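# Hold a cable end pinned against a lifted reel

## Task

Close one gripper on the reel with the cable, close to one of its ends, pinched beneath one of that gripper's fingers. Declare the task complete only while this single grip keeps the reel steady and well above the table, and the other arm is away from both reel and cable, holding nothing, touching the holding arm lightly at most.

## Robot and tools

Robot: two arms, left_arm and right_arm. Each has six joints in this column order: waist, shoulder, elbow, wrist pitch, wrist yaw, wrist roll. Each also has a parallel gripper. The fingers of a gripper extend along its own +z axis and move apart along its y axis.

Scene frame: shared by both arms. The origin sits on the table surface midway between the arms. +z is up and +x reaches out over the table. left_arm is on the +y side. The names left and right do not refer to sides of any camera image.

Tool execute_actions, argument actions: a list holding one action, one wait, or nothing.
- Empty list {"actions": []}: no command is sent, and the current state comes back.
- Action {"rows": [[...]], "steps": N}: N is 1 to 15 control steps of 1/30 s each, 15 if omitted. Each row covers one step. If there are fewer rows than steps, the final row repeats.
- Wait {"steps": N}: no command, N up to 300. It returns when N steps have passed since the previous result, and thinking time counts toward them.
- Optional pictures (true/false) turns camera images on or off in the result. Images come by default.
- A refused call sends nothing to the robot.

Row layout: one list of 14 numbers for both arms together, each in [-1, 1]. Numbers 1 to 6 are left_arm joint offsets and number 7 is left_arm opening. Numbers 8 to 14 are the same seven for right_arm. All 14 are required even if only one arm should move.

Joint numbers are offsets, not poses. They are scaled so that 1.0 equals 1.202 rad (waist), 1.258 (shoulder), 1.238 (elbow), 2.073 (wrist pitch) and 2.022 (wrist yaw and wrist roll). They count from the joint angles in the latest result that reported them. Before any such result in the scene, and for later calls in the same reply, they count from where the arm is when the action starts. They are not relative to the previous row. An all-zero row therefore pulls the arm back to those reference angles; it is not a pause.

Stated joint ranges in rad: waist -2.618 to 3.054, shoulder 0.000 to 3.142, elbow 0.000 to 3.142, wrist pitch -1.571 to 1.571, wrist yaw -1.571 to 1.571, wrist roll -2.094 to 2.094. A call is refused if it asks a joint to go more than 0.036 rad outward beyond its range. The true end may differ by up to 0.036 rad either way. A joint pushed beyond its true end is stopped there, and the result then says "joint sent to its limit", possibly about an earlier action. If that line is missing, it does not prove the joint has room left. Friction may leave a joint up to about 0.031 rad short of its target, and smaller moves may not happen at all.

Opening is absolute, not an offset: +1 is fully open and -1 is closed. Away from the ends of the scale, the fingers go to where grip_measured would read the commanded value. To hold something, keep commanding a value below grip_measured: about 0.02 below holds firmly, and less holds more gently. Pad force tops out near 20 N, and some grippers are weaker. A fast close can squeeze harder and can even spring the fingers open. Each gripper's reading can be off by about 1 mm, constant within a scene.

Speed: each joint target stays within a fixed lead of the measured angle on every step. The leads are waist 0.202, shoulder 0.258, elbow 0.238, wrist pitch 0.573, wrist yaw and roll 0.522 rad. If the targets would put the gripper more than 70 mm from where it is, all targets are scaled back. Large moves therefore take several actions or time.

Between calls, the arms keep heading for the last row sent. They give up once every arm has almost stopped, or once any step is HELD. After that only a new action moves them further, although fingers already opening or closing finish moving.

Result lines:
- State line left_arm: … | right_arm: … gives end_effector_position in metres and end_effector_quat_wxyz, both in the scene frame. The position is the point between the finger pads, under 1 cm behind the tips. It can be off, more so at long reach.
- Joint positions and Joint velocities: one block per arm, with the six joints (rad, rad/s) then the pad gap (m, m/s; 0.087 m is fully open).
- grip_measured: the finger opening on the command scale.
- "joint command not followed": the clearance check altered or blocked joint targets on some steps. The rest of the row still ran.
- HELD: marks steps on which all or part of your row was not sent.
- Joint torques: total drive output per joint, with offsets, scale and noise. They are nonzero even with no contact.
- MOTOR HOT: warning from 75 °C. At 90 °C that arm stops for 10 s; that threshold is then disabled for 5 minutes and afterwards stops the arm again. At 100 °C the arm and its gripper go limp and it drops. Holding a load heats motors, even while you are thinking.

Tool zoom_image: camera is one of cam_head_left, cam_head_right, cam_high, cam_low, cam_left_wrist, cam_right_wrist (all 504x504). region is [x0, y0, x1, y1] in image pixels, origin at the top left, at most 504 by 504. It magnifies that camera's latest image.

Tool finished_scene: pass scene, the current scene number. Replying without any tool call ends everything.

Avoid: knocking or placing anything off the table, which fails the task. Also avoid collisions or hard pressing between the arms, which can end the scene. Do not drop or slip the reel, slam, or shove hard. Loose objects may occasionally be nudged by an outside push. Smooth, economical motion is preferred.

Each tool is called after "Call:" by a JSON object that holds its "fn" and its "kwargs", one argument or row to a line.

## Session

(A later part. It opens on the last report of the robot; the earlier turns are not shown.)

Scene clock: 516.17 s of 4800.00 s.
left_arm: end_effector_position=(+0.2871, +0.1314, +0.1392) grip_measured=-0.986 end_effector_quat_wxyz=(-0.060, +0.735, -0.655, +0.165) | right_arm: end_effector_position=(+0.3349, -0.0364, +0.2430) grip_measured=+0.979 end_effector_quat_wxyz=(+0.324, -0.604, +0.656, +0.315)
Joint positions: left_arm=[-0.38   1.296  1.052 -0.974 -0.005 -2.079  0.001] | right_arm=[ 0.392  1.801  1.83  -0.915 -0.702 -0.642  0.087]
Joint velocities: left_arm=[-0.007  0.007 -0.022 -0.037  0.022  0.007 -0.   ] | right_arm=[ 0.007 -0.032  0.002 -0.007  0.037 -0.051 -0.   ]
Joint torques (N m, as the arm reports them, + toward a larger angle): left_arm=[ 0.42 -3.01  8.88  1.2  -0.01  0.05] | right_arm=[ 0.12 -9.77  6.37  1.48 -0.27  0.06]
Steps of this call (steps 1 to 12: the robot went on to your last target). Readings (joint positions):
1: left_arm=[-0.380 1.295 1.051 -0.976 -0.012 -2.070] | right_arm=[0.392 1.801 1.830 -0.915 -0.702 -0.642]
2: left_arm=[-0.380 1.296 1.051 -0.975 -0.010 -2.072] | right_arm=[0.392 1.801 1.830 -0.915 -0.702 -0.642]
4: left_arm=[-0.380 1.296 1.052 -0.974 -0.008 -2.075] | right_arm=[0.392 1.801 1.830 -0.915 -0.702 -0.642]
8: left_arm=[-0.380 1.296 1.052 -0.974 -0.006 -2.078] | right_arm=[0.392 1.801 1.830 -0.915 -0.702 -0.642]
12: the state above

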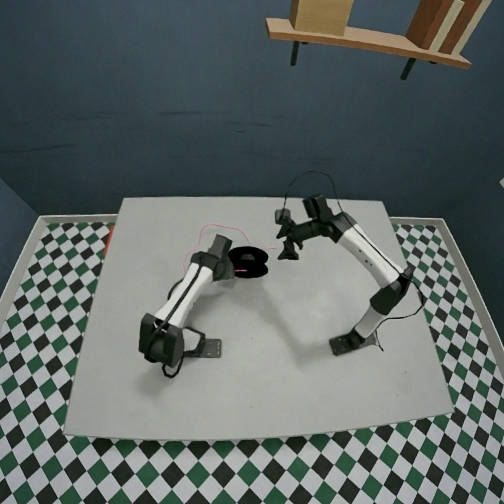

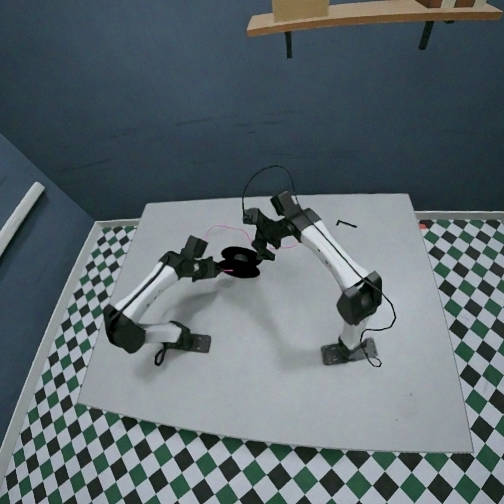

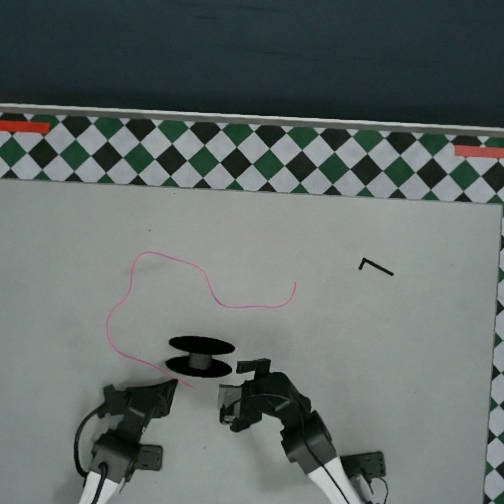

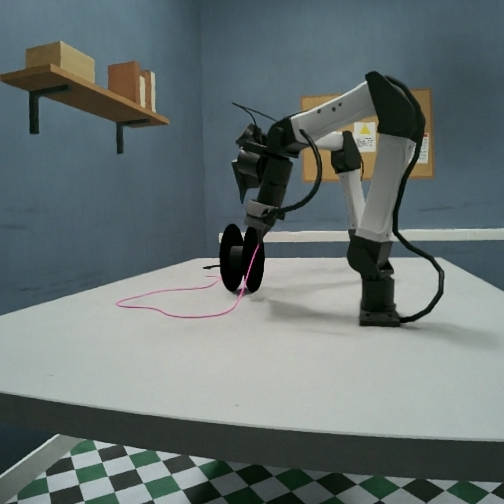

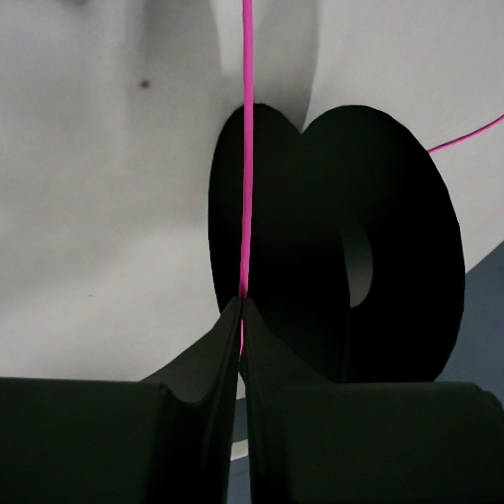

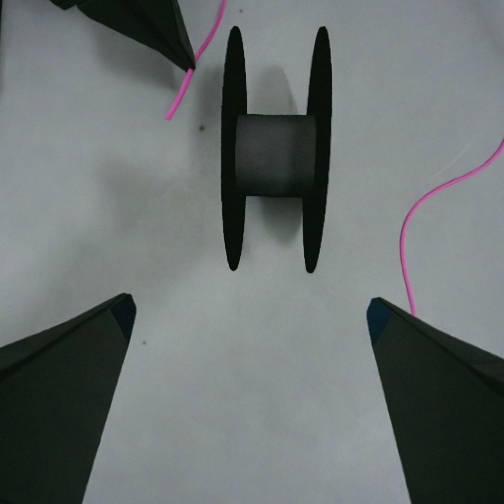

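Call:
{"fn": "execute_actions", "kwargs": {
  "actions": [
    {"rows": [[0.001,0.001,0.005,-0.004,0.004,0,-1,0,0,0,0,0,0,1],[0.004,0.005,0.012,-0.009,0.01,0,-1,0,0,0,0,0,0,1],[0.009,0.011,0.02,-0.015,0.018,0,-1,0,0,0,0,0,0,1],[0.015,0.019,0.03,-0.021,0.027,0,-1,0,0,0,0,0,0,1],[0.022,0.028,0.041,-0.027,0.036,0,-1,0,0,0,0,0,0,1],[0.03,0.038,0.052,-0.033,0.045,0,-1,0,0,0,0,0,0,1],[0.038,0.049,0.063,-0.038,0.053,0,-1,0,0,0,0,0,0,1],[0.047,0.06,0.074,-0.043,0.061,0,-1,0,0,0,0,0,0,1],[0.055,0.07,0.085,-0.047,0.068,0,-1,0,0,0,0,0,0,1],[0.063,0.08,0.095,-0.05,0.073,0,-1,0,0,0,0,0,0,1],[0.07,0.089,0.104,-0.052,0.077,0,-1,0,0,0,0,0,0,1],[0.076,0.097,0.112,-0.054,0.08,0,-1,0,0,0,0,0,0,1],[0.08,0.103,0.118,-0.055,0.082,0,-1,0,0,0,0,0,0,1],[0.083,0.106,0.121,-0.055,0.082,0,-1,0,0,0,0,0,0,1],[0.084,0.108,0.123,-0.055,0.082,0,-1,0,0,0,0,0,0,1]], "steps": 15}
  ],
  "pictures": false
}}

Call:
{"fn": "execute_actions", "kwargs": {
  "actions": [
    {"steps": 12}
  ]
}}

Scene clock: 545.10 s of 4800.00 s.
left_arm: end_effector_position=(+0.3006, +0.1317, +0.1446) grip_measured=-0.986 end_effector_quat_wxyz=(+0.009, +0.761, -0.631, +0.147) | right_arm: end_effector_position=(+0.3349, -0.0364, +0.2430) grip_measured=+0.979 end_effector_quat_wxyz=(+0.324, -0.604, +0.656, +0.315)
Joint positions: left_arm=[-0.291  1.411  1.17  -1.062  0.127 -2.08   0.001] | right_arm=[ 0.392  1.801  1.83  -0.915 -0.702 -0.642  0.087]
Joint velocities: left_arm=[ 0.12   0.178  0.12  -0.066  0.139  0.066  0.001] | right_arm=[-0.007  0.012 -0.007  0.022  0.007 -0.051 -0.002]
Joint torques (N m, as the arm reports them, + toward a larger angle): left_arm=[ 1.15 -5.21  8.8   0.76  0.06  0.07] | right_arm=[ 0.12 -9.77  6.37  1.49 -0.27  0.06]
Steps of this call (steps 1 to 30: the robot went on to your last target; steps 31 to 210: nothing new was sent; then 21.43 s passed at rest; steps 211 to 225: all 15 steps of this action). Readings (joint positions):
211: left_arm=[-0.380 1.296 1.052 -0.974 -0.004 -2.080] | right_arm=[0.392 1.801 1.830 -0.915 -0.702 -0.642]
212: left_arm=[-0.380 1.296 1.052 -0.975 -0.003 -2.080] | right_arm=[0.392 1.801 1.830 -0.915 -0.702 -0.642]
214: left_arm=[-0.379 1.296 1.052 -0.983 0.009 -2.080] | right_arm=[0.392 1.801 1.830 -0.915 -0.702 -0.642]
218: left_arm=[-0.350 1.331 1.094 -1.025 0.056 -2.080] | right_arm=[0.392 1.801 1.830 -0.915 -0.702 -0.642]
225: the state above

Scene clock: 545.50 s of 4800.00 s.
left_arm: end_effector_position=(+0.2975, +0.1298, +0.1446) grip_measured=-0.986 end_effector_quat_wxyz=(+0.023, +0.762, -0.631, +0.143) | right_arm: end_effector_position=(+0.3349, -0.0364, +0.2430) grip_measured=+0.979 end_effector_quat_wxyz=(+0.324, -0.604, +0.656, +0.315)
Joint positions: left_arm=[-0.287  1.418  1.177 -1.079  0.15  -2.08   0.001] | right_arm=[ 0.392  1.801  1.83  -0.915 -0.702 -0.642  0.087]
Joint velocities: left_arm=[ 0.002 -0.007 -0.027 -0.081  0.022 -0.022 -0.   ] | right_arm=[ 0.002  0.007  0.012 -0.007  0.022 -0.037 -0.001]
Joint torques (N m, as the arm reports them, + toward a larger angle): left_arm=[ 0.79 -4.31  9.    0.78  0.18  0.04] | right_arm=[ 0.12 -9.78  6.38  1.48 -0.27  0.06]
Steps of this call (steps 1 to 12: the robot went on to your last target). Readings (joint positions):
1: left_arm=[-0.288 1.415 1.174 -1.064 0.132 -2.080] | right_arm=[0.392 1.801 1.830 -0.915 -0.702 -0.642]
2: left_arm=[-0.287 1.417 1.175 -1.066 0.135 -2.080] | right_arm=[0.392 1.801 1.830 -0.915 -0.702 -0.642]
4: left_arm=[-0.287 1.418 1.176 -1.071 0.141 -2.080] | right_arm=[0.392 1.801 1.830 -0.915 -0.702 -0.642]
8: left_arm=[-0.287 1.418 1.177 -1.077 0.148 -2.080] | right_arm=[0.392 1.801 1.830 -0.915 -0.702 -0.642]
12: the state above

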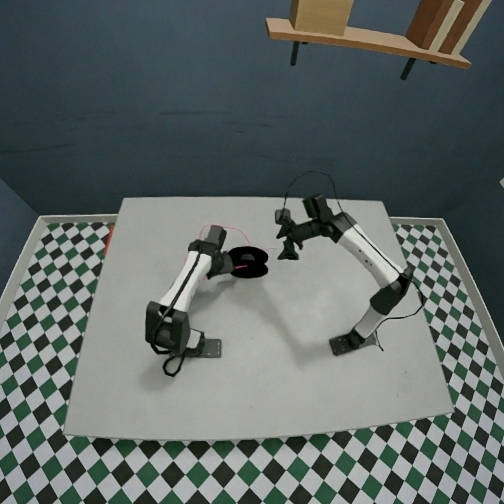

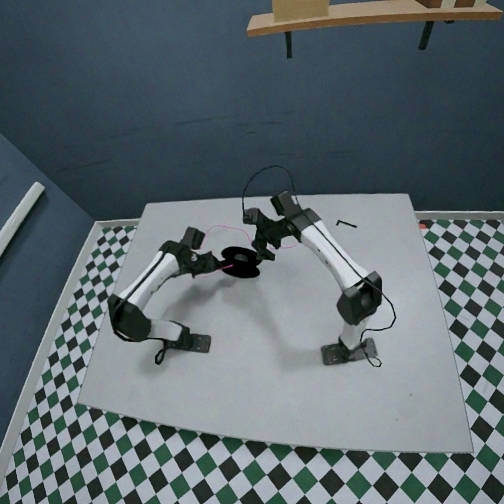

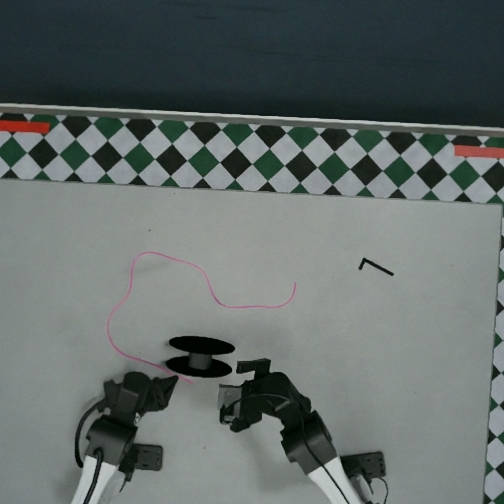

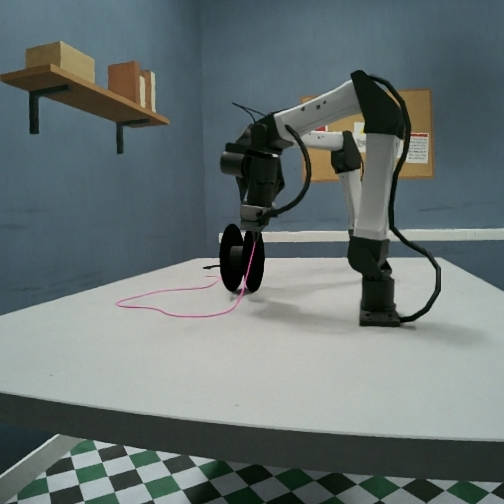

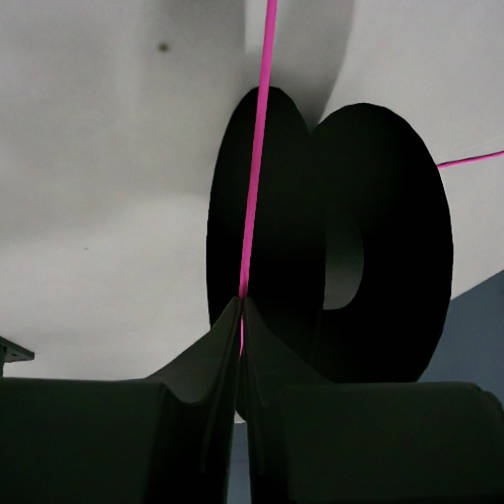

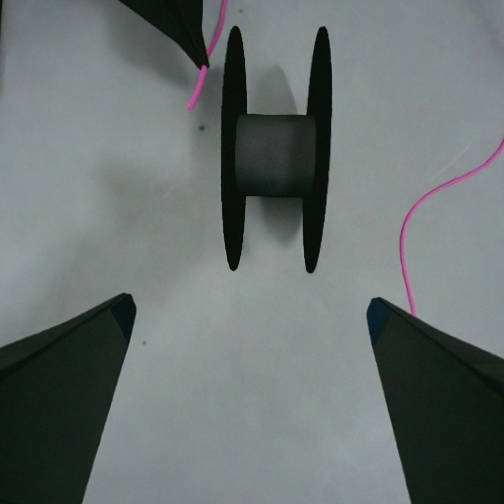

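Call:
{"fn": "zoom_image", "kwargs": {
  "camera": "cam_right_wrist",
  "region": [150, 0, 270, 130]
}}

Call:
{"fn": "zoom_image", "kwargs": {
  "camera": "cam_head_left",
  "region": [190, 220, 290, 295]
}}

Region (150, 0, 270, 130) of cam_right_wrist's 504x504 image, scaled by 3.877, with more detail than that image has; it fills the left 465 columns of this view, and the rest is white.

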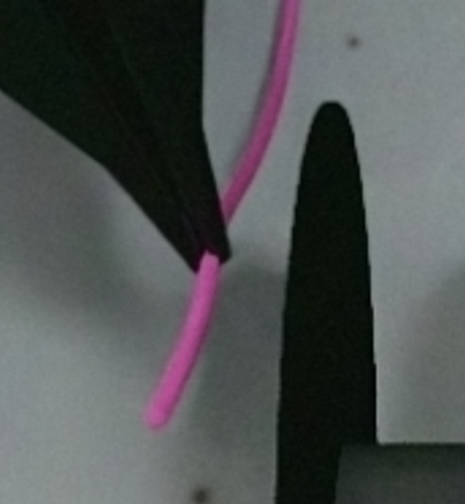

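Region (190, 220, 290, 295) of cam_head_left's 504x504 image, scaled by 5.040, with more detail than that image has; it fills the top 378 rows of this view, and the rest is white.

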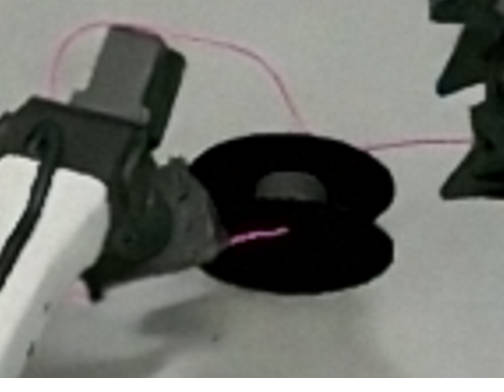

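Call:
{"fn": "execute_actions", "kwargs": {
  "actions": [
    {"rows": [[0,0.002,0.004,0,0,0,-1,0.002,0.003,0.004,0.004,0.002,0.003,1],[0,0.005,0.009,0,0,0,-1,0.009,0.01,0.009,0.016,0.007,0.01,1],[0,0.008,0.014,0,0,0,-1,0.018,0.021,0.016,0.033,0.014,0.021,1],[0,0.011,0.019,0,0,0,-1,0.031,0.035,0.023,0.054,0.023,0.034,1],[0,0.015,0.023,0,0,0,-1,0.045,0.052,0.031,0.077,0.034,0.048,1],[0,0.019,0.027,0,0,0,-1,0.062,0.071,0.039,0.102,0.045,0.064,1],[0,0.023,0.031,0,0,0,-1,0.079,0.091,0.047,0.126,0.055,0.079,1],[0,0.027,0.035,0,0,0,-1,0.096,0.111,0.055,0.147,0.064,0.092,1],[0,0.031,0.039,0,0,0,-1,0.114,0.131,0.063,0.164,0.071,0.103,1],[0,0.034,0.042,0,0,0,-1,0.13,0.149,0.071,0.176,0.076,0.11,1],[0,0.037,0.045,0,0,0,-1,0.145,0.166,0.078,0.18,0.078,0.112,1],[0,0.04,0.047,0,0,0,-1,0.157,0.181,0.084,0.18,0.078,0.112,1],[0,0.042,0.049,0,0,0,-1,0.167,0.192,0.088,0.18,0.078,0.112,1],[0,0.043,0.05,0,0,0,-1,0.173,0.199,0.091,0.18,0.078,0.112,1],[0,0.043,0.05,0,0,0,-1,0.175,0.202,0.092,0.18,0.078,0.112,1]], "steps": 15}
  ],
  "pictures": false
}}

Call:
{"fn": "execute_actions", "kwargs": {
  "actions": [
    {"steps": 15}
  ]
}}

Scene clock: 602.93 s of 4800.00 s.
left_arm: end_effector_position=(+0.3051, +0.1272, +0.1444) grip_measured=-0.986 end_effector_quat_wxyz=(+0.025, +0.763, -0.631, +0.140) | right_arm: end_effector_position=(+0.3457, +0.0785, +0.1978) grip_measured=+0.979 end_effector_quat_wxyz=(+0.348, -0.602, +0.643, +0.320)
Joint positions: left_arm=[-0.287  1.455  1.21  -1.082  0.152 -2.08   0.001] | right_arm=[ 0.589  2.035  1.909 -0.593 -0.575 -0.455  0.087]
Joint velocities: left_arm=[-0.012  0.056  0.027 -0.007  0.007 -0.037 -0.001] | right_arm=[ 0.33   0.432 -0.007  0.286  0.125  0.212  0.   ]
Joint torques (N m, as the arm reports them, + toward a larger angle): left_arm=[ 0.68 -5.11  8.85  0.91  0.04  0.1 ] | right_arm=[ -0.38 -12.76   9.12   1.92  -0.03   0.14]
Steps of this call (steps 1 to 30: the robot went on to your last target; steps 31 to 210: nothing new was sent; then 49.93 s passed at rest; steps 211 to 225: all 15 steps of this action). Readings (joint positions):
211: left_arm=[-0.287 1.418 1.177 -1.081 0.152 -2.080] | right_arm=[0.392 1.801 1.830 -0.915 -0.702 -0.642]
212: left_arm=[-0.287 1.418 1.177 -1.081 0.152 -2.080] | right_arm=[0.392 1.801 1.830 -0.913 -0.701 -0.640]
214: left_arm=[-0.287 1.418 1.177 -1.081 0.152 -2.080] | right_arm=[0.397 1.805 1.830 -0.889 -0.693 -0.626]
218: left_arm=[-0.287 1.424 1.183 -1.082 0.152 -2.080] | right_arm=[0.453 1.868 1.864 -0.770 -0.644 -0.555]
225: the state above

Scene clock: 603.43 s of 4800.00 s.
left_arm: end_effector_position=(+0.3055, +0.1271, +0.1443) grip_measured=-0.986 end_effector_quat_wxyz=(+0.025, +0.763, -0.631, +0.140) | right_arm: end_effector_position=(+0.3475, +0.0903, +0.1931) grip_measured=+0.979 end_effector_quat_wxyz=(+0.354, -0.597, +0.645, +0.320)
Joint positions: left_arm=[-0.287  1.457  1.211 -1.082  0.152 -2.08   0.001] | right_arm=[ 0.606  2.061  1.918 -0.554 -0.556 -0.427  0.087]
Joint velocities: left_arm=[-0.012 -0.017 -0.002 -0.037 -0.051  0.022 -0.001] | right_arm=[-0.007  0.007 -0.002 -0.037 -0.022  0.051 -0.   ]
Joint torques (N m, as the arm reports them, + toward a larger angle): left_arm=[ 0.65 -5.05  8.81  0.85 -0.01  0.05] | right_arm=[ -0.04 -13.12   8.6    1.81  -0.05   0.21]
Steps of this call (steps 1 to 15: the robot went on to your last target). Readings (joint positions):
1: left_arm=[-0.287 1.457 1.211 -1.082 0.152 -2.080] | right_arm=[0.598 2.048 1.909 -0.588 -0.572 -0.449]
2: left_arm=[-0.287 1.457 1.211 -1.082 0.152 -2.080] | right_arm=[0.604 2.056 1.909 -0.585 -0.569 -0.444]
4: left_arm=[-0.287 1.457 1.211 -1.082 0.152 -2.080] | right_arm=[0.606 2.061 1.909 -0.580 -0.564 -0.438]
8: left_arm=[-0.287 1.457 1.211 -1.082 0.152 -2.080] | right_arm=[0.606 2.061 1.916 -0.563 -0.559 -0.431]
15: the state above

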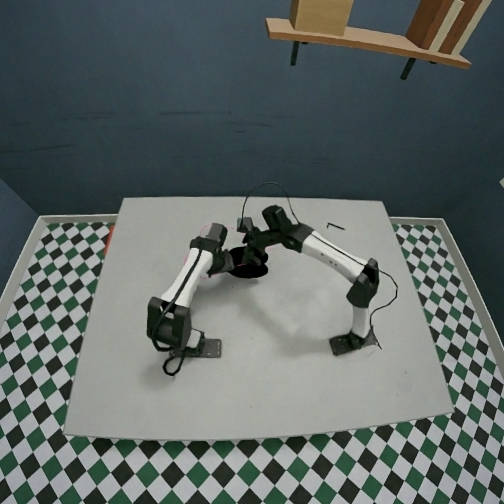

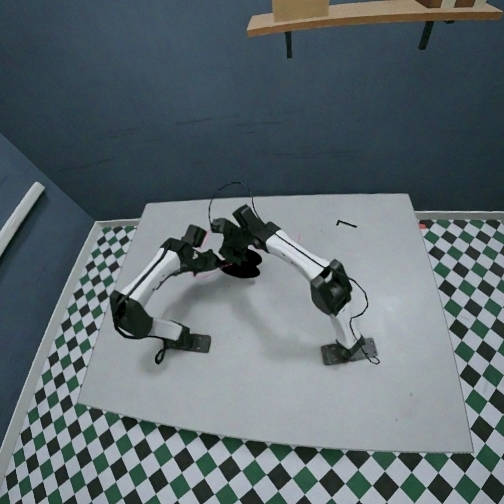

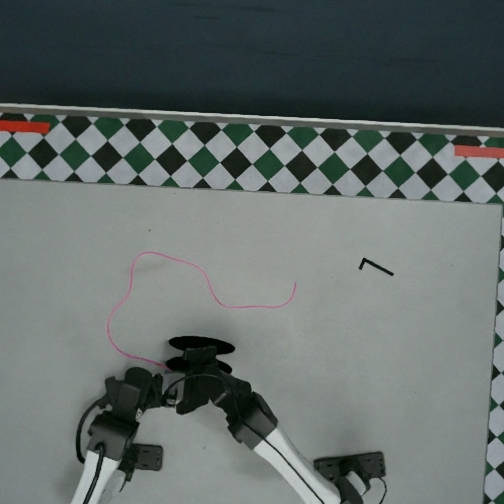

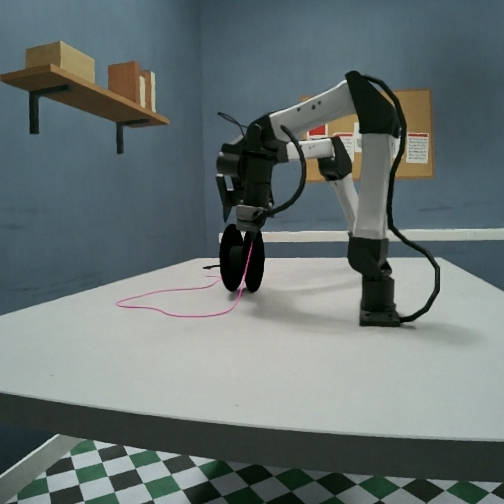

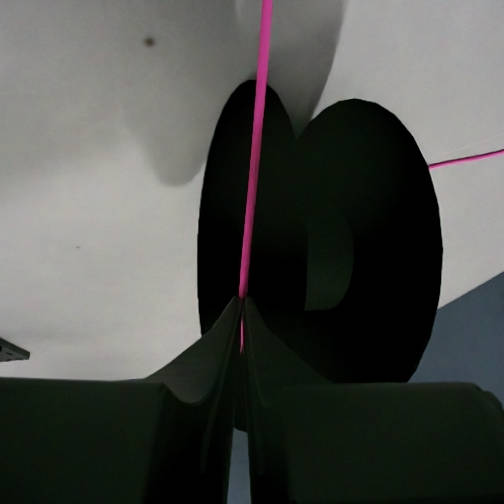

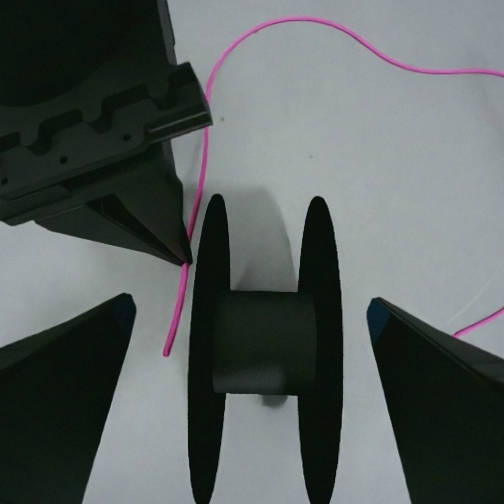

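Call:
{"fn": "zoom_image", "kwargs": {
  "camera": "cam_right_wrist",
  "region": [100, 180, 400, 480]
}}

Call:
{"fn": "zoom_image", "kwargs": {
  "camera": "cam_low",
  "region": [200, 170, 300, 300]
}}

Region (100, 180, 400, 480) of cam_right_wrist's 504x504 image, scaled by 1.680, with more detail than that image has.

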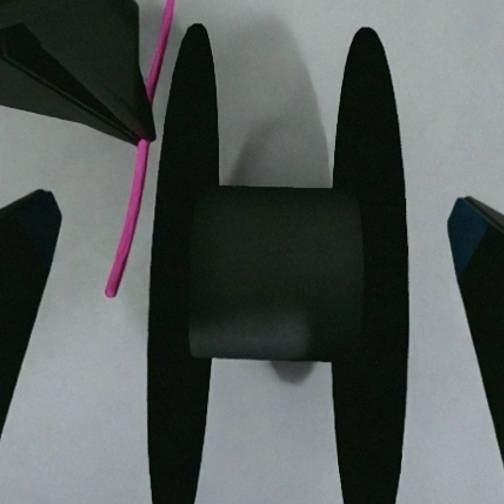

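Region (200, 170, 300, 300) of cam_low's 504x504 image, scaled by 3.877, with more detail than that image has; it fills the left 388 columns of this view, and the rest is white.

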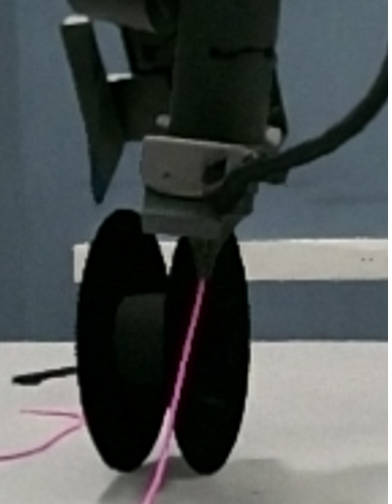

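Call:
{"fn": "execute_actions", "kwargs": {
  "actions": [
    {"rows": [[0,0,0,0.002,0,0,-1,0,-0.002,-0.002,0.004,0.002,0.001,1],[0,0,0,0.004,0,0,-1,0,-0.005,-0.007,0.009,0.004,0.002,1],[0,0,0,0.006,0,0,-1,0,-0.008,-0.014,0.015,0.007,0.003,1],[0,0,0,0.008,0,0,-1,0,-0.012,-0.024,0.021,0.009,0.004,1],[0,0,0,0.01,0,0,-1,0,-0.016,-0.035,0.028,0.012,0.005,1],[0,0,0,0.011,0,0,-1,0,-0.021,-0.048,0.035,0.014,0.006,1],[0,0,0,0.012,0,0,-1,0,-0.025,-0.061,0.041,0.016,0.007,1],[0,0,0,0.013,0,0,-1,0,-0.03,-0.075,0.047,0.018,0.008,1],[0,0,0,0.014,0,0,-1,0,-0.035,-0.088,0.052,0.02,0.009,1],[0,0,0,0.0145,0,0,-1,0,-0.039,-0.101,0.056,0.021,0.009,1],[0,0,0,0.0145,0,0,-1,0,-0.043,-0.112,0.059,0.022,0.009,1],[0,0,0,0.0145,0,0,-1,0,-0.046,-0.122,0.061,0.023,0.009,1],[0,0,0,0.0145,0,0,-1,0,-0.049,-0.129,0.063,0.023,0.009,1],[0,0,0,0.0145,0,0,-1,0,-0.05,-0.134,0.063,0.023,0.009,1],[0,0,0,0.0145,0,0,-1,0,-0.051,-0.136,0.063,0.023,0.009,1]], "steps": 15}
  ],
  "pictures": false
}}

Call:
{"fn": "execute_actions", "kwargs": {
  "actions": [
    {"steps": 14}
  ]
}}

Scene clock: 644.77 s of 4800.00 s.
left_arm: end_effector_position=(+0.3089, +0.1260, +0.1455) grip_measured=-0.986 end_effector_quat_wxyz=(+0.022, +0.762, -0.631, +0.147) | right_arm: end_effector_position=(+0.3466, +0.0829, +0.1724) grip_measured=+0.979 end_effector_quat_wxyz=(+0.358, -0.592, +0.653, +0.309)
Joint positions: left_arm=[-0.287  1.457  1.211 -1.067  0.152 -2.08   0.001] | right_arm=[ 0.606  2.021  1.782 -0.455 -0.526 -0.421  0.087]
Joint velocities: left_arm=[-0.012  0.002 -0.002  0.095  0.007 -0.051 -0.   ] | right_arm=[-0.022 -0.042 -0.188  0.066  0.051 -0.007 -0.   ]
Joint torques (N m, as the arm reports them, + toward a larger angle): left_arm=[ 0.72 -6.15  6.57  1.01  0.    0.1 ] | right_arm=[  0.13 -14.41   5.66   1.93   0.     0.17]
Steps of this call (steps 1 to 15: the robot went on to your last target; steps 16 to 200: nothing new was sent; then 34.17 s passed at rest; steps 201 to 215: all 15 steps of this action). Readings (joint positions):
201: left_arm=[-0.287 1.457 1.211 -1.082 0.152 -2.080] | right_arm=[0.606 2.061 1.918 -0.553 -0.555 -0.426]
202: left_arm=[-0.287 1.457 1.211 -1.082 0.152 -2.080] | right_arm=[0.606 2.061 1.918 -0.552 -0.555 -0.426]
204: left_arm=[-0.287 1.457 1.211 -1.082 0.152 -2.080] | right_arm=[0.606 2.061 1.918 -0.545 -0.554 -0.426]
208: left_arm=[-0.287 1.457 1.211 -1.076 0.152 -2.080] | right_arm=[0.606 2.048 1.880 -0.504 -0.544 -0.425]
215: the state above

Scene clock: 645.23 s of 4800.00 s.
left_arm: end_effector_position=(+0.3093, +0.1259, +0.1457) grip_measured=-0.986 end_effector_quat_wxyz=(+0.022, +0.762, -0.631, +0.148) | right_arm: end_effector_position=(+0.3485, +0.0837, +0.1716) grip_measured=+0.979 end_effector_quat_wxyz=(+0.363, -0.590, +0.652, +0.307)
Joint positions: left_arm=[-0.287  1.457  1.211 -1.065  0.152 -2.08   0.001] | right_arm=[ 0.606  2.021  1.772 -0.435 -0.521 -0.42   0.087]
Joint velocities: left_arm=[ 0.007 -0.002 -0.022  0.007  0.022  0.022 -0.   ] | right_arm=[ 0.012 -0.017  0.002 -0.066  0.022  0.037 -0.002]
Joint torques (N m, as the arm reports them, + toward a larger angle): left_arm=[ 0.52 -6.05  6.65  1.01  0.01  0.07] | right_arm=[  0.12 -14.41   5.33   1.85  -0.05   0.19]
Steps of this call (steps 1 to 14: the robot went on to your last target). Readings (joint positions):
1: left_arm=[-0.287 1.457 1.211 -1.066 0.152 -2.080] | right_arm=[0.606 2.021 1.777 -0.452 -0.525 -0.420]
2: left_arm=[-0.287 1.457 1.211 -1.066 0.152 -2.080] | right_arm=[0.606 2.021 1.774 -0.450 -0.524 -0.420]
4: left_arm=[-0.287 1.457 1.211 -1.066 0.152 -2.080] | right_arm=[0.606 2.021 1.772 -0.447 -0.523 -0.420]
8: left_arm=[-0.287 1.457 1.211 -1.065 0.152 -2.080] | right_arm=[0.606 2.021 1.772 -0.439 -0.522 -0.420]
14: the state above

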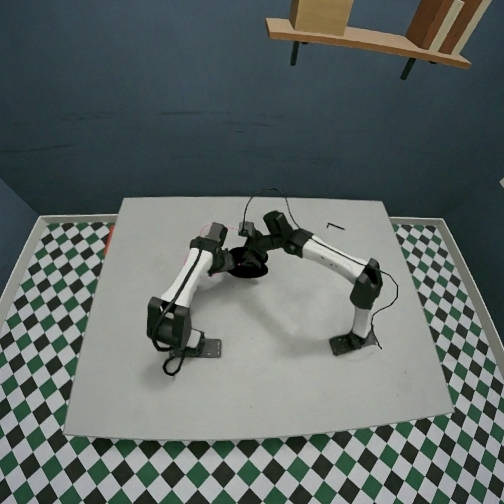

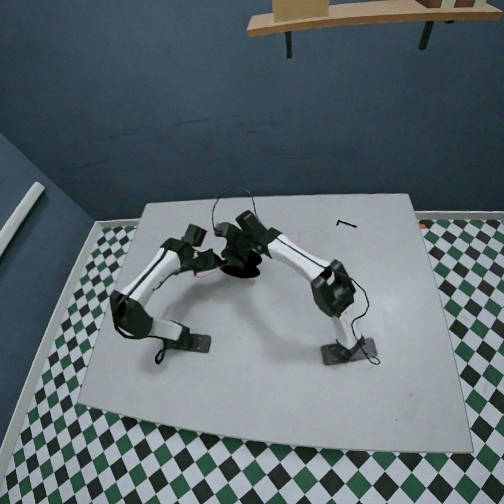

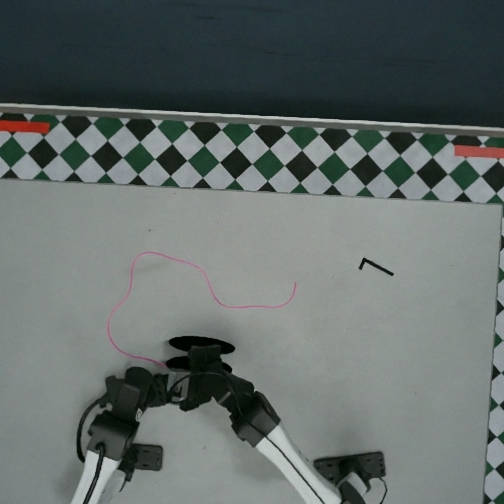

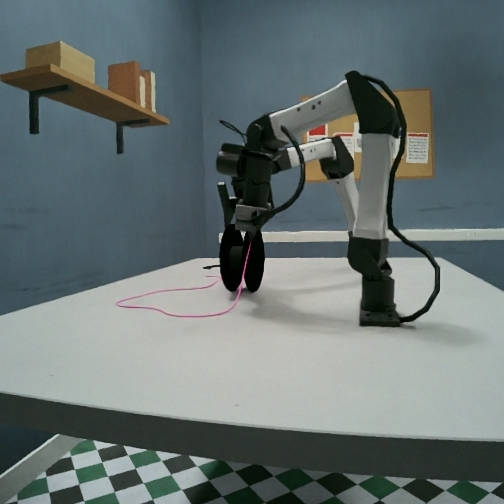

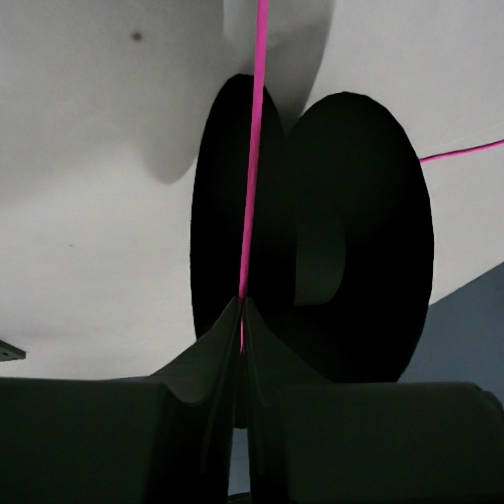

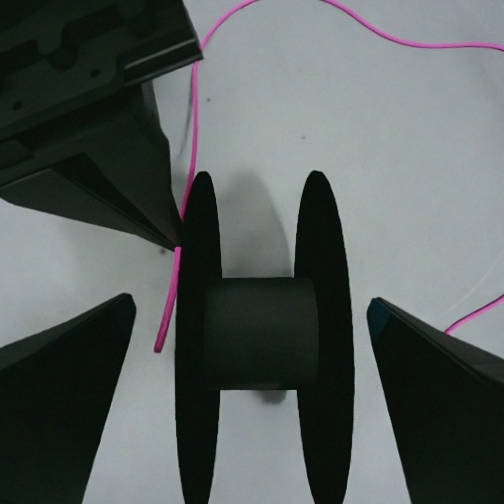

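Call:
{"fn": "execute_actions", "kwargs": {
  "actions": [
    {"rows": [[0,0,0,0,0,0,-1,0,0,-0.004,0.003,0,0,1],[0,0,0,0,0,0,-1,0,0,-0.009,0.007,0,0,1],[0,0,0,0,0,0,-1,0,0,-0.015,0.012,0,0,1],[0,0,0,0,0,0,-1,0,0,-0.021,0.017,0,0,1],[0,0,0,0,0,0,-1,0,0,-0.028,0.022,0,0,1],[0,0,0,0,0,0,-1,0,0,-0.035,0.027,0,0,1],[0,0,0,0,0,0,-1,0,0,-0.043,0.032,0,0,1],[0,0,0,0,0,0,-1,0,0,-0.051,0.036,0,0,1],[0,0,0,0,0,0,-1,0,0,-0.059,0.04,0,0,1],[0,0,0,0,0,0,-1,0,0,-0.066,0.043,0,0,1],[0,0,0,0,0,0,-1,0,0,-0.073,0.045,0,0,1],[0,0,0,0,0,0,-1,0,0,-0.079,0.047,0,0,1],[0,0,0,0,0,0,-1,0,0,-0.083,0.048,0,0,1],[0,0,0,0,0,0,-1,0,0,-0.086,0.048,0,0,1],[0,0,0,0,0,0,-1,0,0,-0.0865,0.048,0,0,1]], "steps": 15}
  ],
  "pictures": false
}}

Call:
{"fn": "execute_actions", "kwargs": {
  "actions": [
    {"steps": 14}
  ]
}}

Scene clock: 655.63 s of 4800.00 s.
left_arm: end_effector_position=(+0.3093, +0.1259, +0.1457) grip_measured=-0.986 end_effector_quat_wxyz=(+0.022, +0.762, -0.631, +0.148) | right_arm: end_effector_position=(+0.3467, +0.0818, +0.1498) grip_measured=+0.979 end_effector_quat_wxyz=(+0.359, -0.591, +0.654, +0.307)
Joint positions: left_arm=[-0.287  1.457  1.211 -1.065  0.152 -2.08   0.001] | right_arm=[ 0.606  2.021  1.692 -0.363 -0.521 -0.419  0.087]
Joint velocities: left_arm=[ 0.002  0.002 -0.007 -0.081 -0.051  0.037 -0.001] | right_arm=[-0.002  0.007 -0.125  0.051 -0.022 -0.037 -0.   ]
Joint torques (N m, as the arm reports them, + toward a larger angle): left_arm=[ 0.64 -6.16  6.66  0.87  0.07  0.06] | right_arm=[  0.12 -12.27   5.79   1.99  -0.15   0.06]
Steps of this call (steps 1 to 30: the robot went on to your last target; steps 31 to 210: nothing new was sent; then 2.90 s passed at rest; steps 211 to 225: all 15 steps of this action). Readings (joint positions):
211: left_arm=[-0.287 1.457 1.211 -1.065 0.152 -2.080] | right_arm=[0.606 2.021 1.772 -0.434 -0.521 -0.419]
212: left_arm=[-0.287 1.457 1.211 -1.065 0.152 -2.080] | right_arm=[0.606 2.021 1.772 -0.434 -0.521 -0.419]
214: left_arm=[-0.287 1.457 1.211 -1.065 0.152 -2.080] | right_arm=[0.606 2.021 1.772 -0.429 -0.521 -0.419]
218: left_arm=[-0.287 1.457 1.211 -1.065 0.152 -2.080] | right_arm=[0.606 2.021 1.756 -0.396 -0.521 -0.419]
225: the state above

Scene clock: 656.10 s of 4800.00 s.
left_arm: end_effector_position=(+0.3093, +0.1259, +0.1457) grip_measured=-0.986 end_effector_quat_wxyz=(+0.022, +0.762, -0.631, +0.148) | right_arm: end_effector_position=(+0.3480, +0.0832, +0.1504) grip_measured=+0.979 end_effector_quat_wxyz=(+0.364, -0.590, +0.652, +0.307)
Joint positions: left_arm=[-0.287  1.457  1.211 -1.065  0.152 -2.08   0.001] | right_arm=[ 0.606  2.021  1.687 -0.347 -0.521 -0.419  0.087]
Joint velocities: left_arm=[-0.012  0.002 -0.007 -0.022 -0.022 -0.022  0.001] | right_arm=[ 0.017 -0.002  0.012 -0.007 -0.022 -0.051 -0.001]
Joint torques (N m, as the arm reports them, + toward a larger angle): left_arm=[ 0.67 -6.26  6.47  0.95  0.01  0.08] | right_arm=[  0.12 -12.35   5.39   1.96  -0.15   0.06]
Steps of this call (steps 1 to 14: the robot went on to your last target). Readings (joint positions):
1: left_arm=[-0.287 1.457 1.211 -1.065 0.152 -2.080] | right_arm=[0.606 2.021 1.688 -0.362 -0.521 -0.419]
2: left_arm=[-0.287 1.457 1.211 -1.065 0.152 -2.080] | right_arm=[0.606 2.021 1.687 -0.361 -0.521 -0.419]
4: left_arm=[-0.287 1.457 1.211 -1.065 0.152 -2.080] | right_arm=[0.606 2.021 1.687 -0.357 -0.521 -0.419]
8: left_arm=[-0.287 1.457 1.211 -1.065 0.152 -2.080] | right_arm=[0.606 2.021 1.687 -0.350 -0.521 -0.419]
14: the state above

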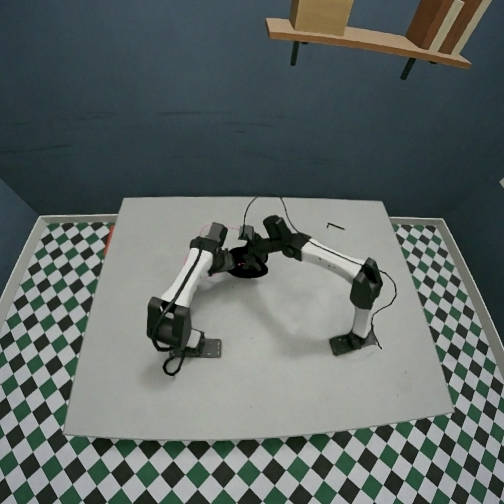

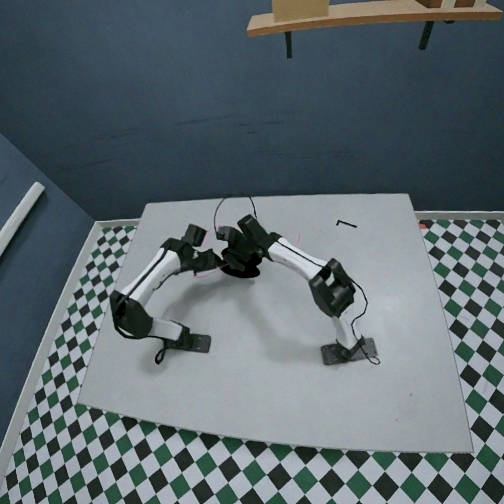

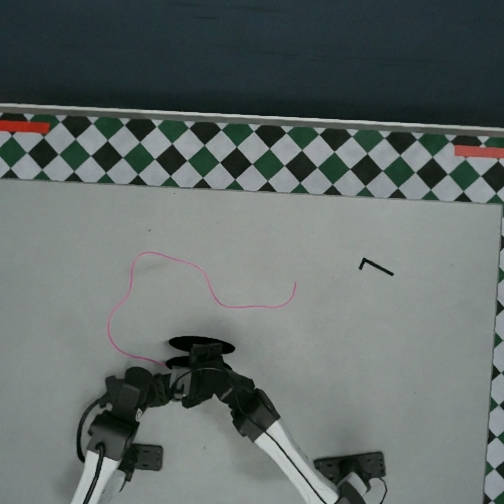

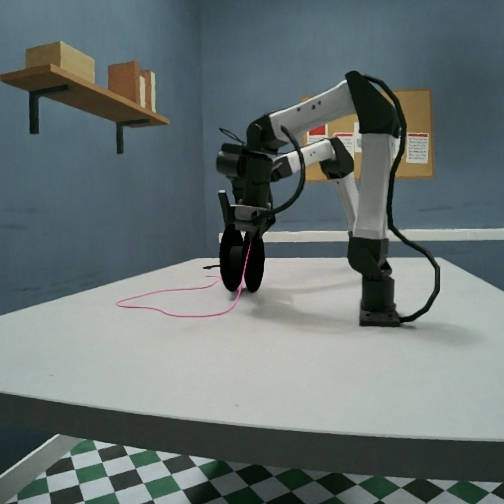

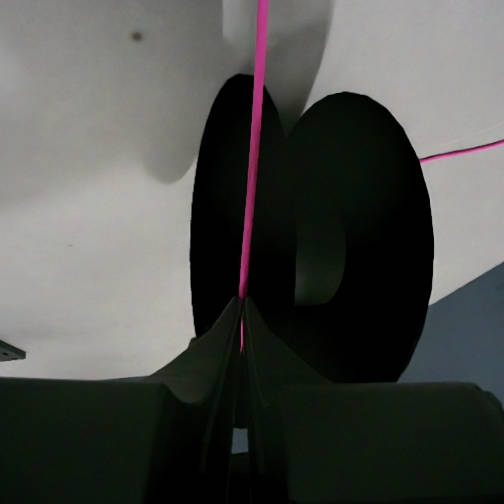

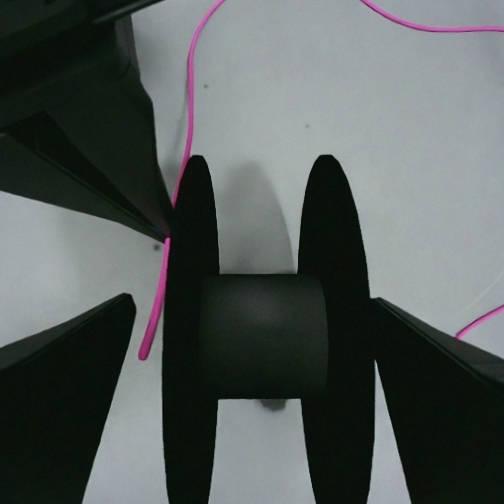

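Call:
{"fn": "zoom_image", "kwargs": {
  "camera": "cam_head_left",
  "region": [205, 235, 285, 290]
}}

Call:
{"fn": "zoom_image", "kwargs": {
  "camera": "cam_right_wrist",
  "region": [80, 220, 220, 400]
}}

Region (205, 235, 285, 290) of cam_head_left's 504x504 image, scaled by 6.300, with more detail than that image has; it fills the top 346 rows of this view, and the rest is white.

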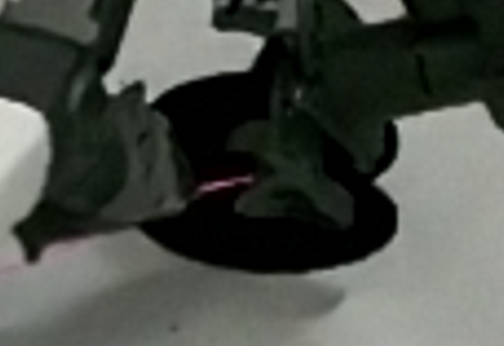

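Region (80, 220, 220, 400) of cam_right_wrist's 504x504 image, scaled by 2.800, with more detail than that image has.

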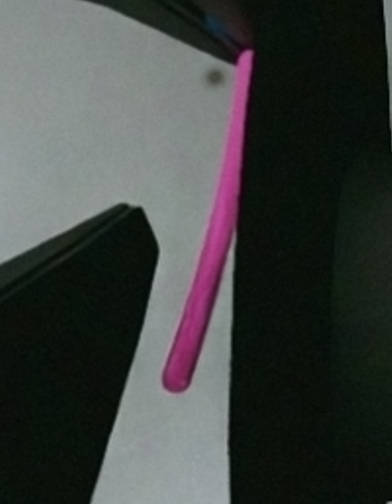

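Call:
{"fn": "execute_actions", "kwargs": {
  "actions": [
    {"rows": [[0,0,0,0,0,0,-1,-0.002,0,0,0,0,0,0.96],[0,0,0,0,0,0,-1,-0.004,0,0,0,0,0,0.93],[0,0,0,0,0,0,-1,-0.006,0,0,0,0,0,0.9],[0,0,0,0,0,0,-1,-0.008,0,0,0,0,0,0.87],[0,0,0,0,0,0,-1,-0.01,0,0,0,0,0,0.84],[0,0,0,0,0,0,-1,-0.012,0,0,0,0,0,0.81],[0,0,0,0,0,0,-1,-0.013,0,0,0,0,0,0.78],[0,0,0,0,0,0,-1,-0.013,0,0,0,0,0,0.75],[0,0,0,0,0,0,-1,-0.013,0,0,0,0,0,0.72],[0,0,0,0,0,0,-1,-0.013,0,0,0,0,0,0.7],[0,0,0,0,0,0,-1,-0.013,0,0,0,0,0,0.68],[0,0,0,0,0,0,-1,-0.013,0,0,0,0,0,0.66]], "steps": 15}
  ]
}}

Scene clock: 666.87 s of 4800.00 s.
left_arm: end_effector_position=(+0.3093, +0.1259, +0.1457) grip_measured=-0.986 end_effector_quat_wxyz=(+0.022, +0.762, -0.631, +0.148) | right_arm: end_effector_position=(+0.3481, +0.0833, +0.1505) grip_measured=+0.661 end_effector_quat_wxyz=(+0.365, -0.590, +0.651, +0.307)
Joint positions: left_arm=[-0.287  1.457  1.211 -1.065  0.152 -2.08   0.001] | right_arm=[ 0.606  2.021  1.687 -0.347 -0.521 -0.419  0.073]
Joint velocities: left_arm=[ 0.002 -0.002  0.012  0.051 -0.007 -0.007  0.001] | right_arm=[-0.012 -0.027 -0.007  0.022  0.022 -0.051 -0.001]
Joint torques (N m, as the arm reports them, + toward a larger angle): left_arm=[ 0.45 -6.18  6.83  0.83  0.05  0.07] | right_arm=[ -1.05 -12.33   6.88   1.75  -0.15   0.06]
Steps of this call (steps 1 to 30: the robot went on to your last target; steps 31 to 210: nothing new was sent; then 3.27 s passed at rest; steps 211 to 225: all 15 steps of this action). Readings (joint positions):
211: left_arm=[-0.287 1.457 1.211 -1.065 0.152 -2.080] | right_arm=[0.606 2.021 1.687 -0.347 -0.521 -0.419]
212: left_arm=[-0.287 1.457 1.211 -1.065 0.152 -2.080] | right_arm=[0.606 2.021 1.687 -0.347 -0.521 -0.419]
214: left_arm=[-0.287 1.457 1.211 -1.065 0.152 -2.080] | right_arm=[0.606 2.021 1.687 -0.347 -0.521 -0.419]
218: left_arm=[-0.287 1.457 1.211 -1.065 0.152 -2.080] | right_arm=[0.606 2.021 1.687 -0.347 -0.521 -0.419]
225: the state above

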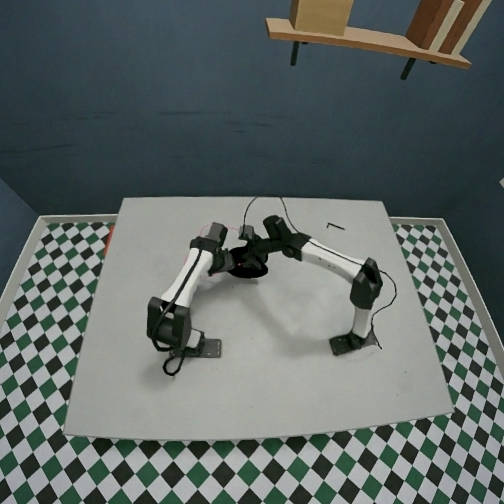

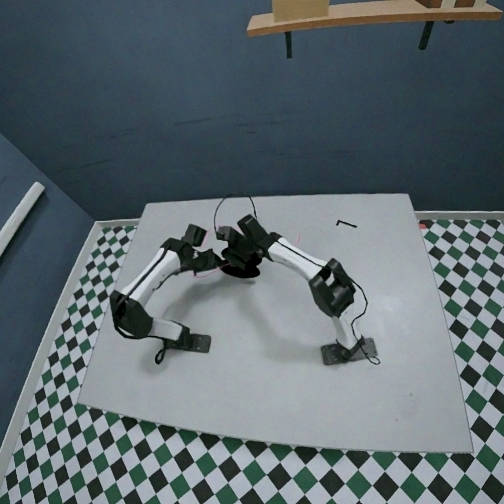

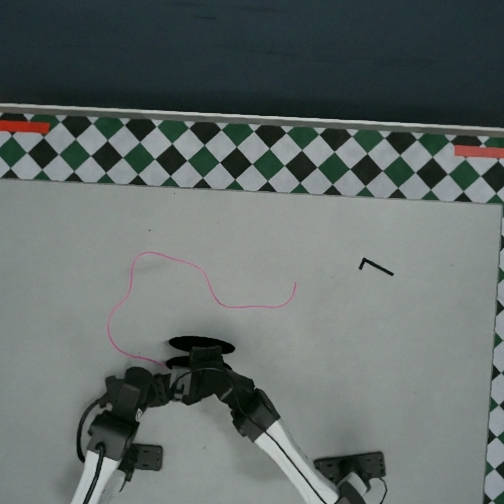

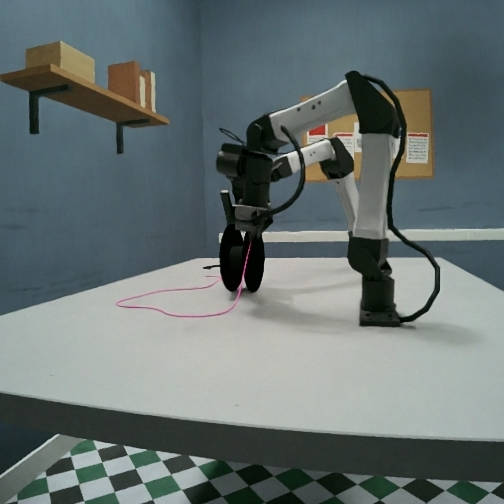

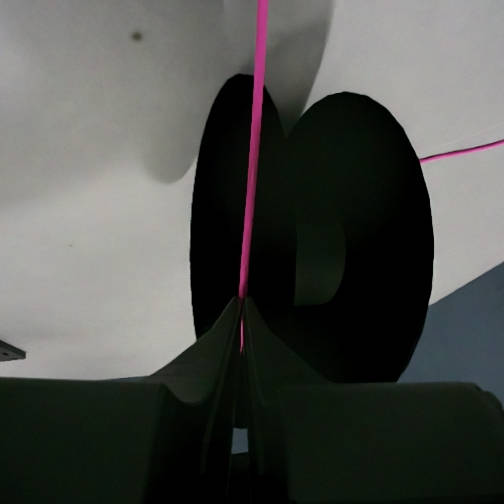

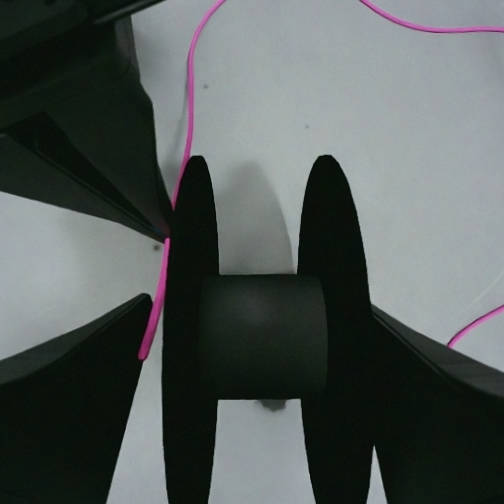

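Call:
{"fn": "zoom_image", "kwargs": {
  "camera": "cam_right_wrist",
  "region": [100, 260, 200, 400]
}}

Call:
{"fn": "zoom_image", "kwargs": {
  "camera": "cam_head_left",
  "region": [220, 245, 270, 280]
}}

Region (100, 260, 200, 400) of cam_right_wrist's 504x504 image, scaled by 3.600, with more detail than that image has; it fills the left 360 columns of this view, and the rest is white.

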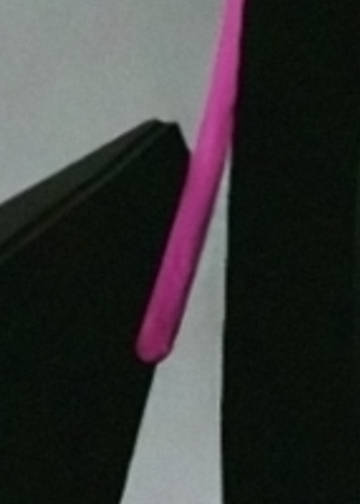

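Region (220, 245, 270, 280) of cam_head_left's 504x504 image, scaled by 10.080, with more detail than that image has; it fills the top 353 rows of this view, and the rest is white.

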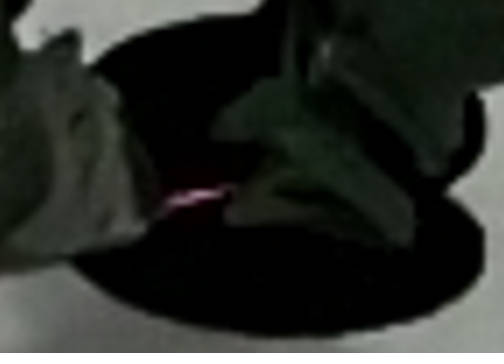

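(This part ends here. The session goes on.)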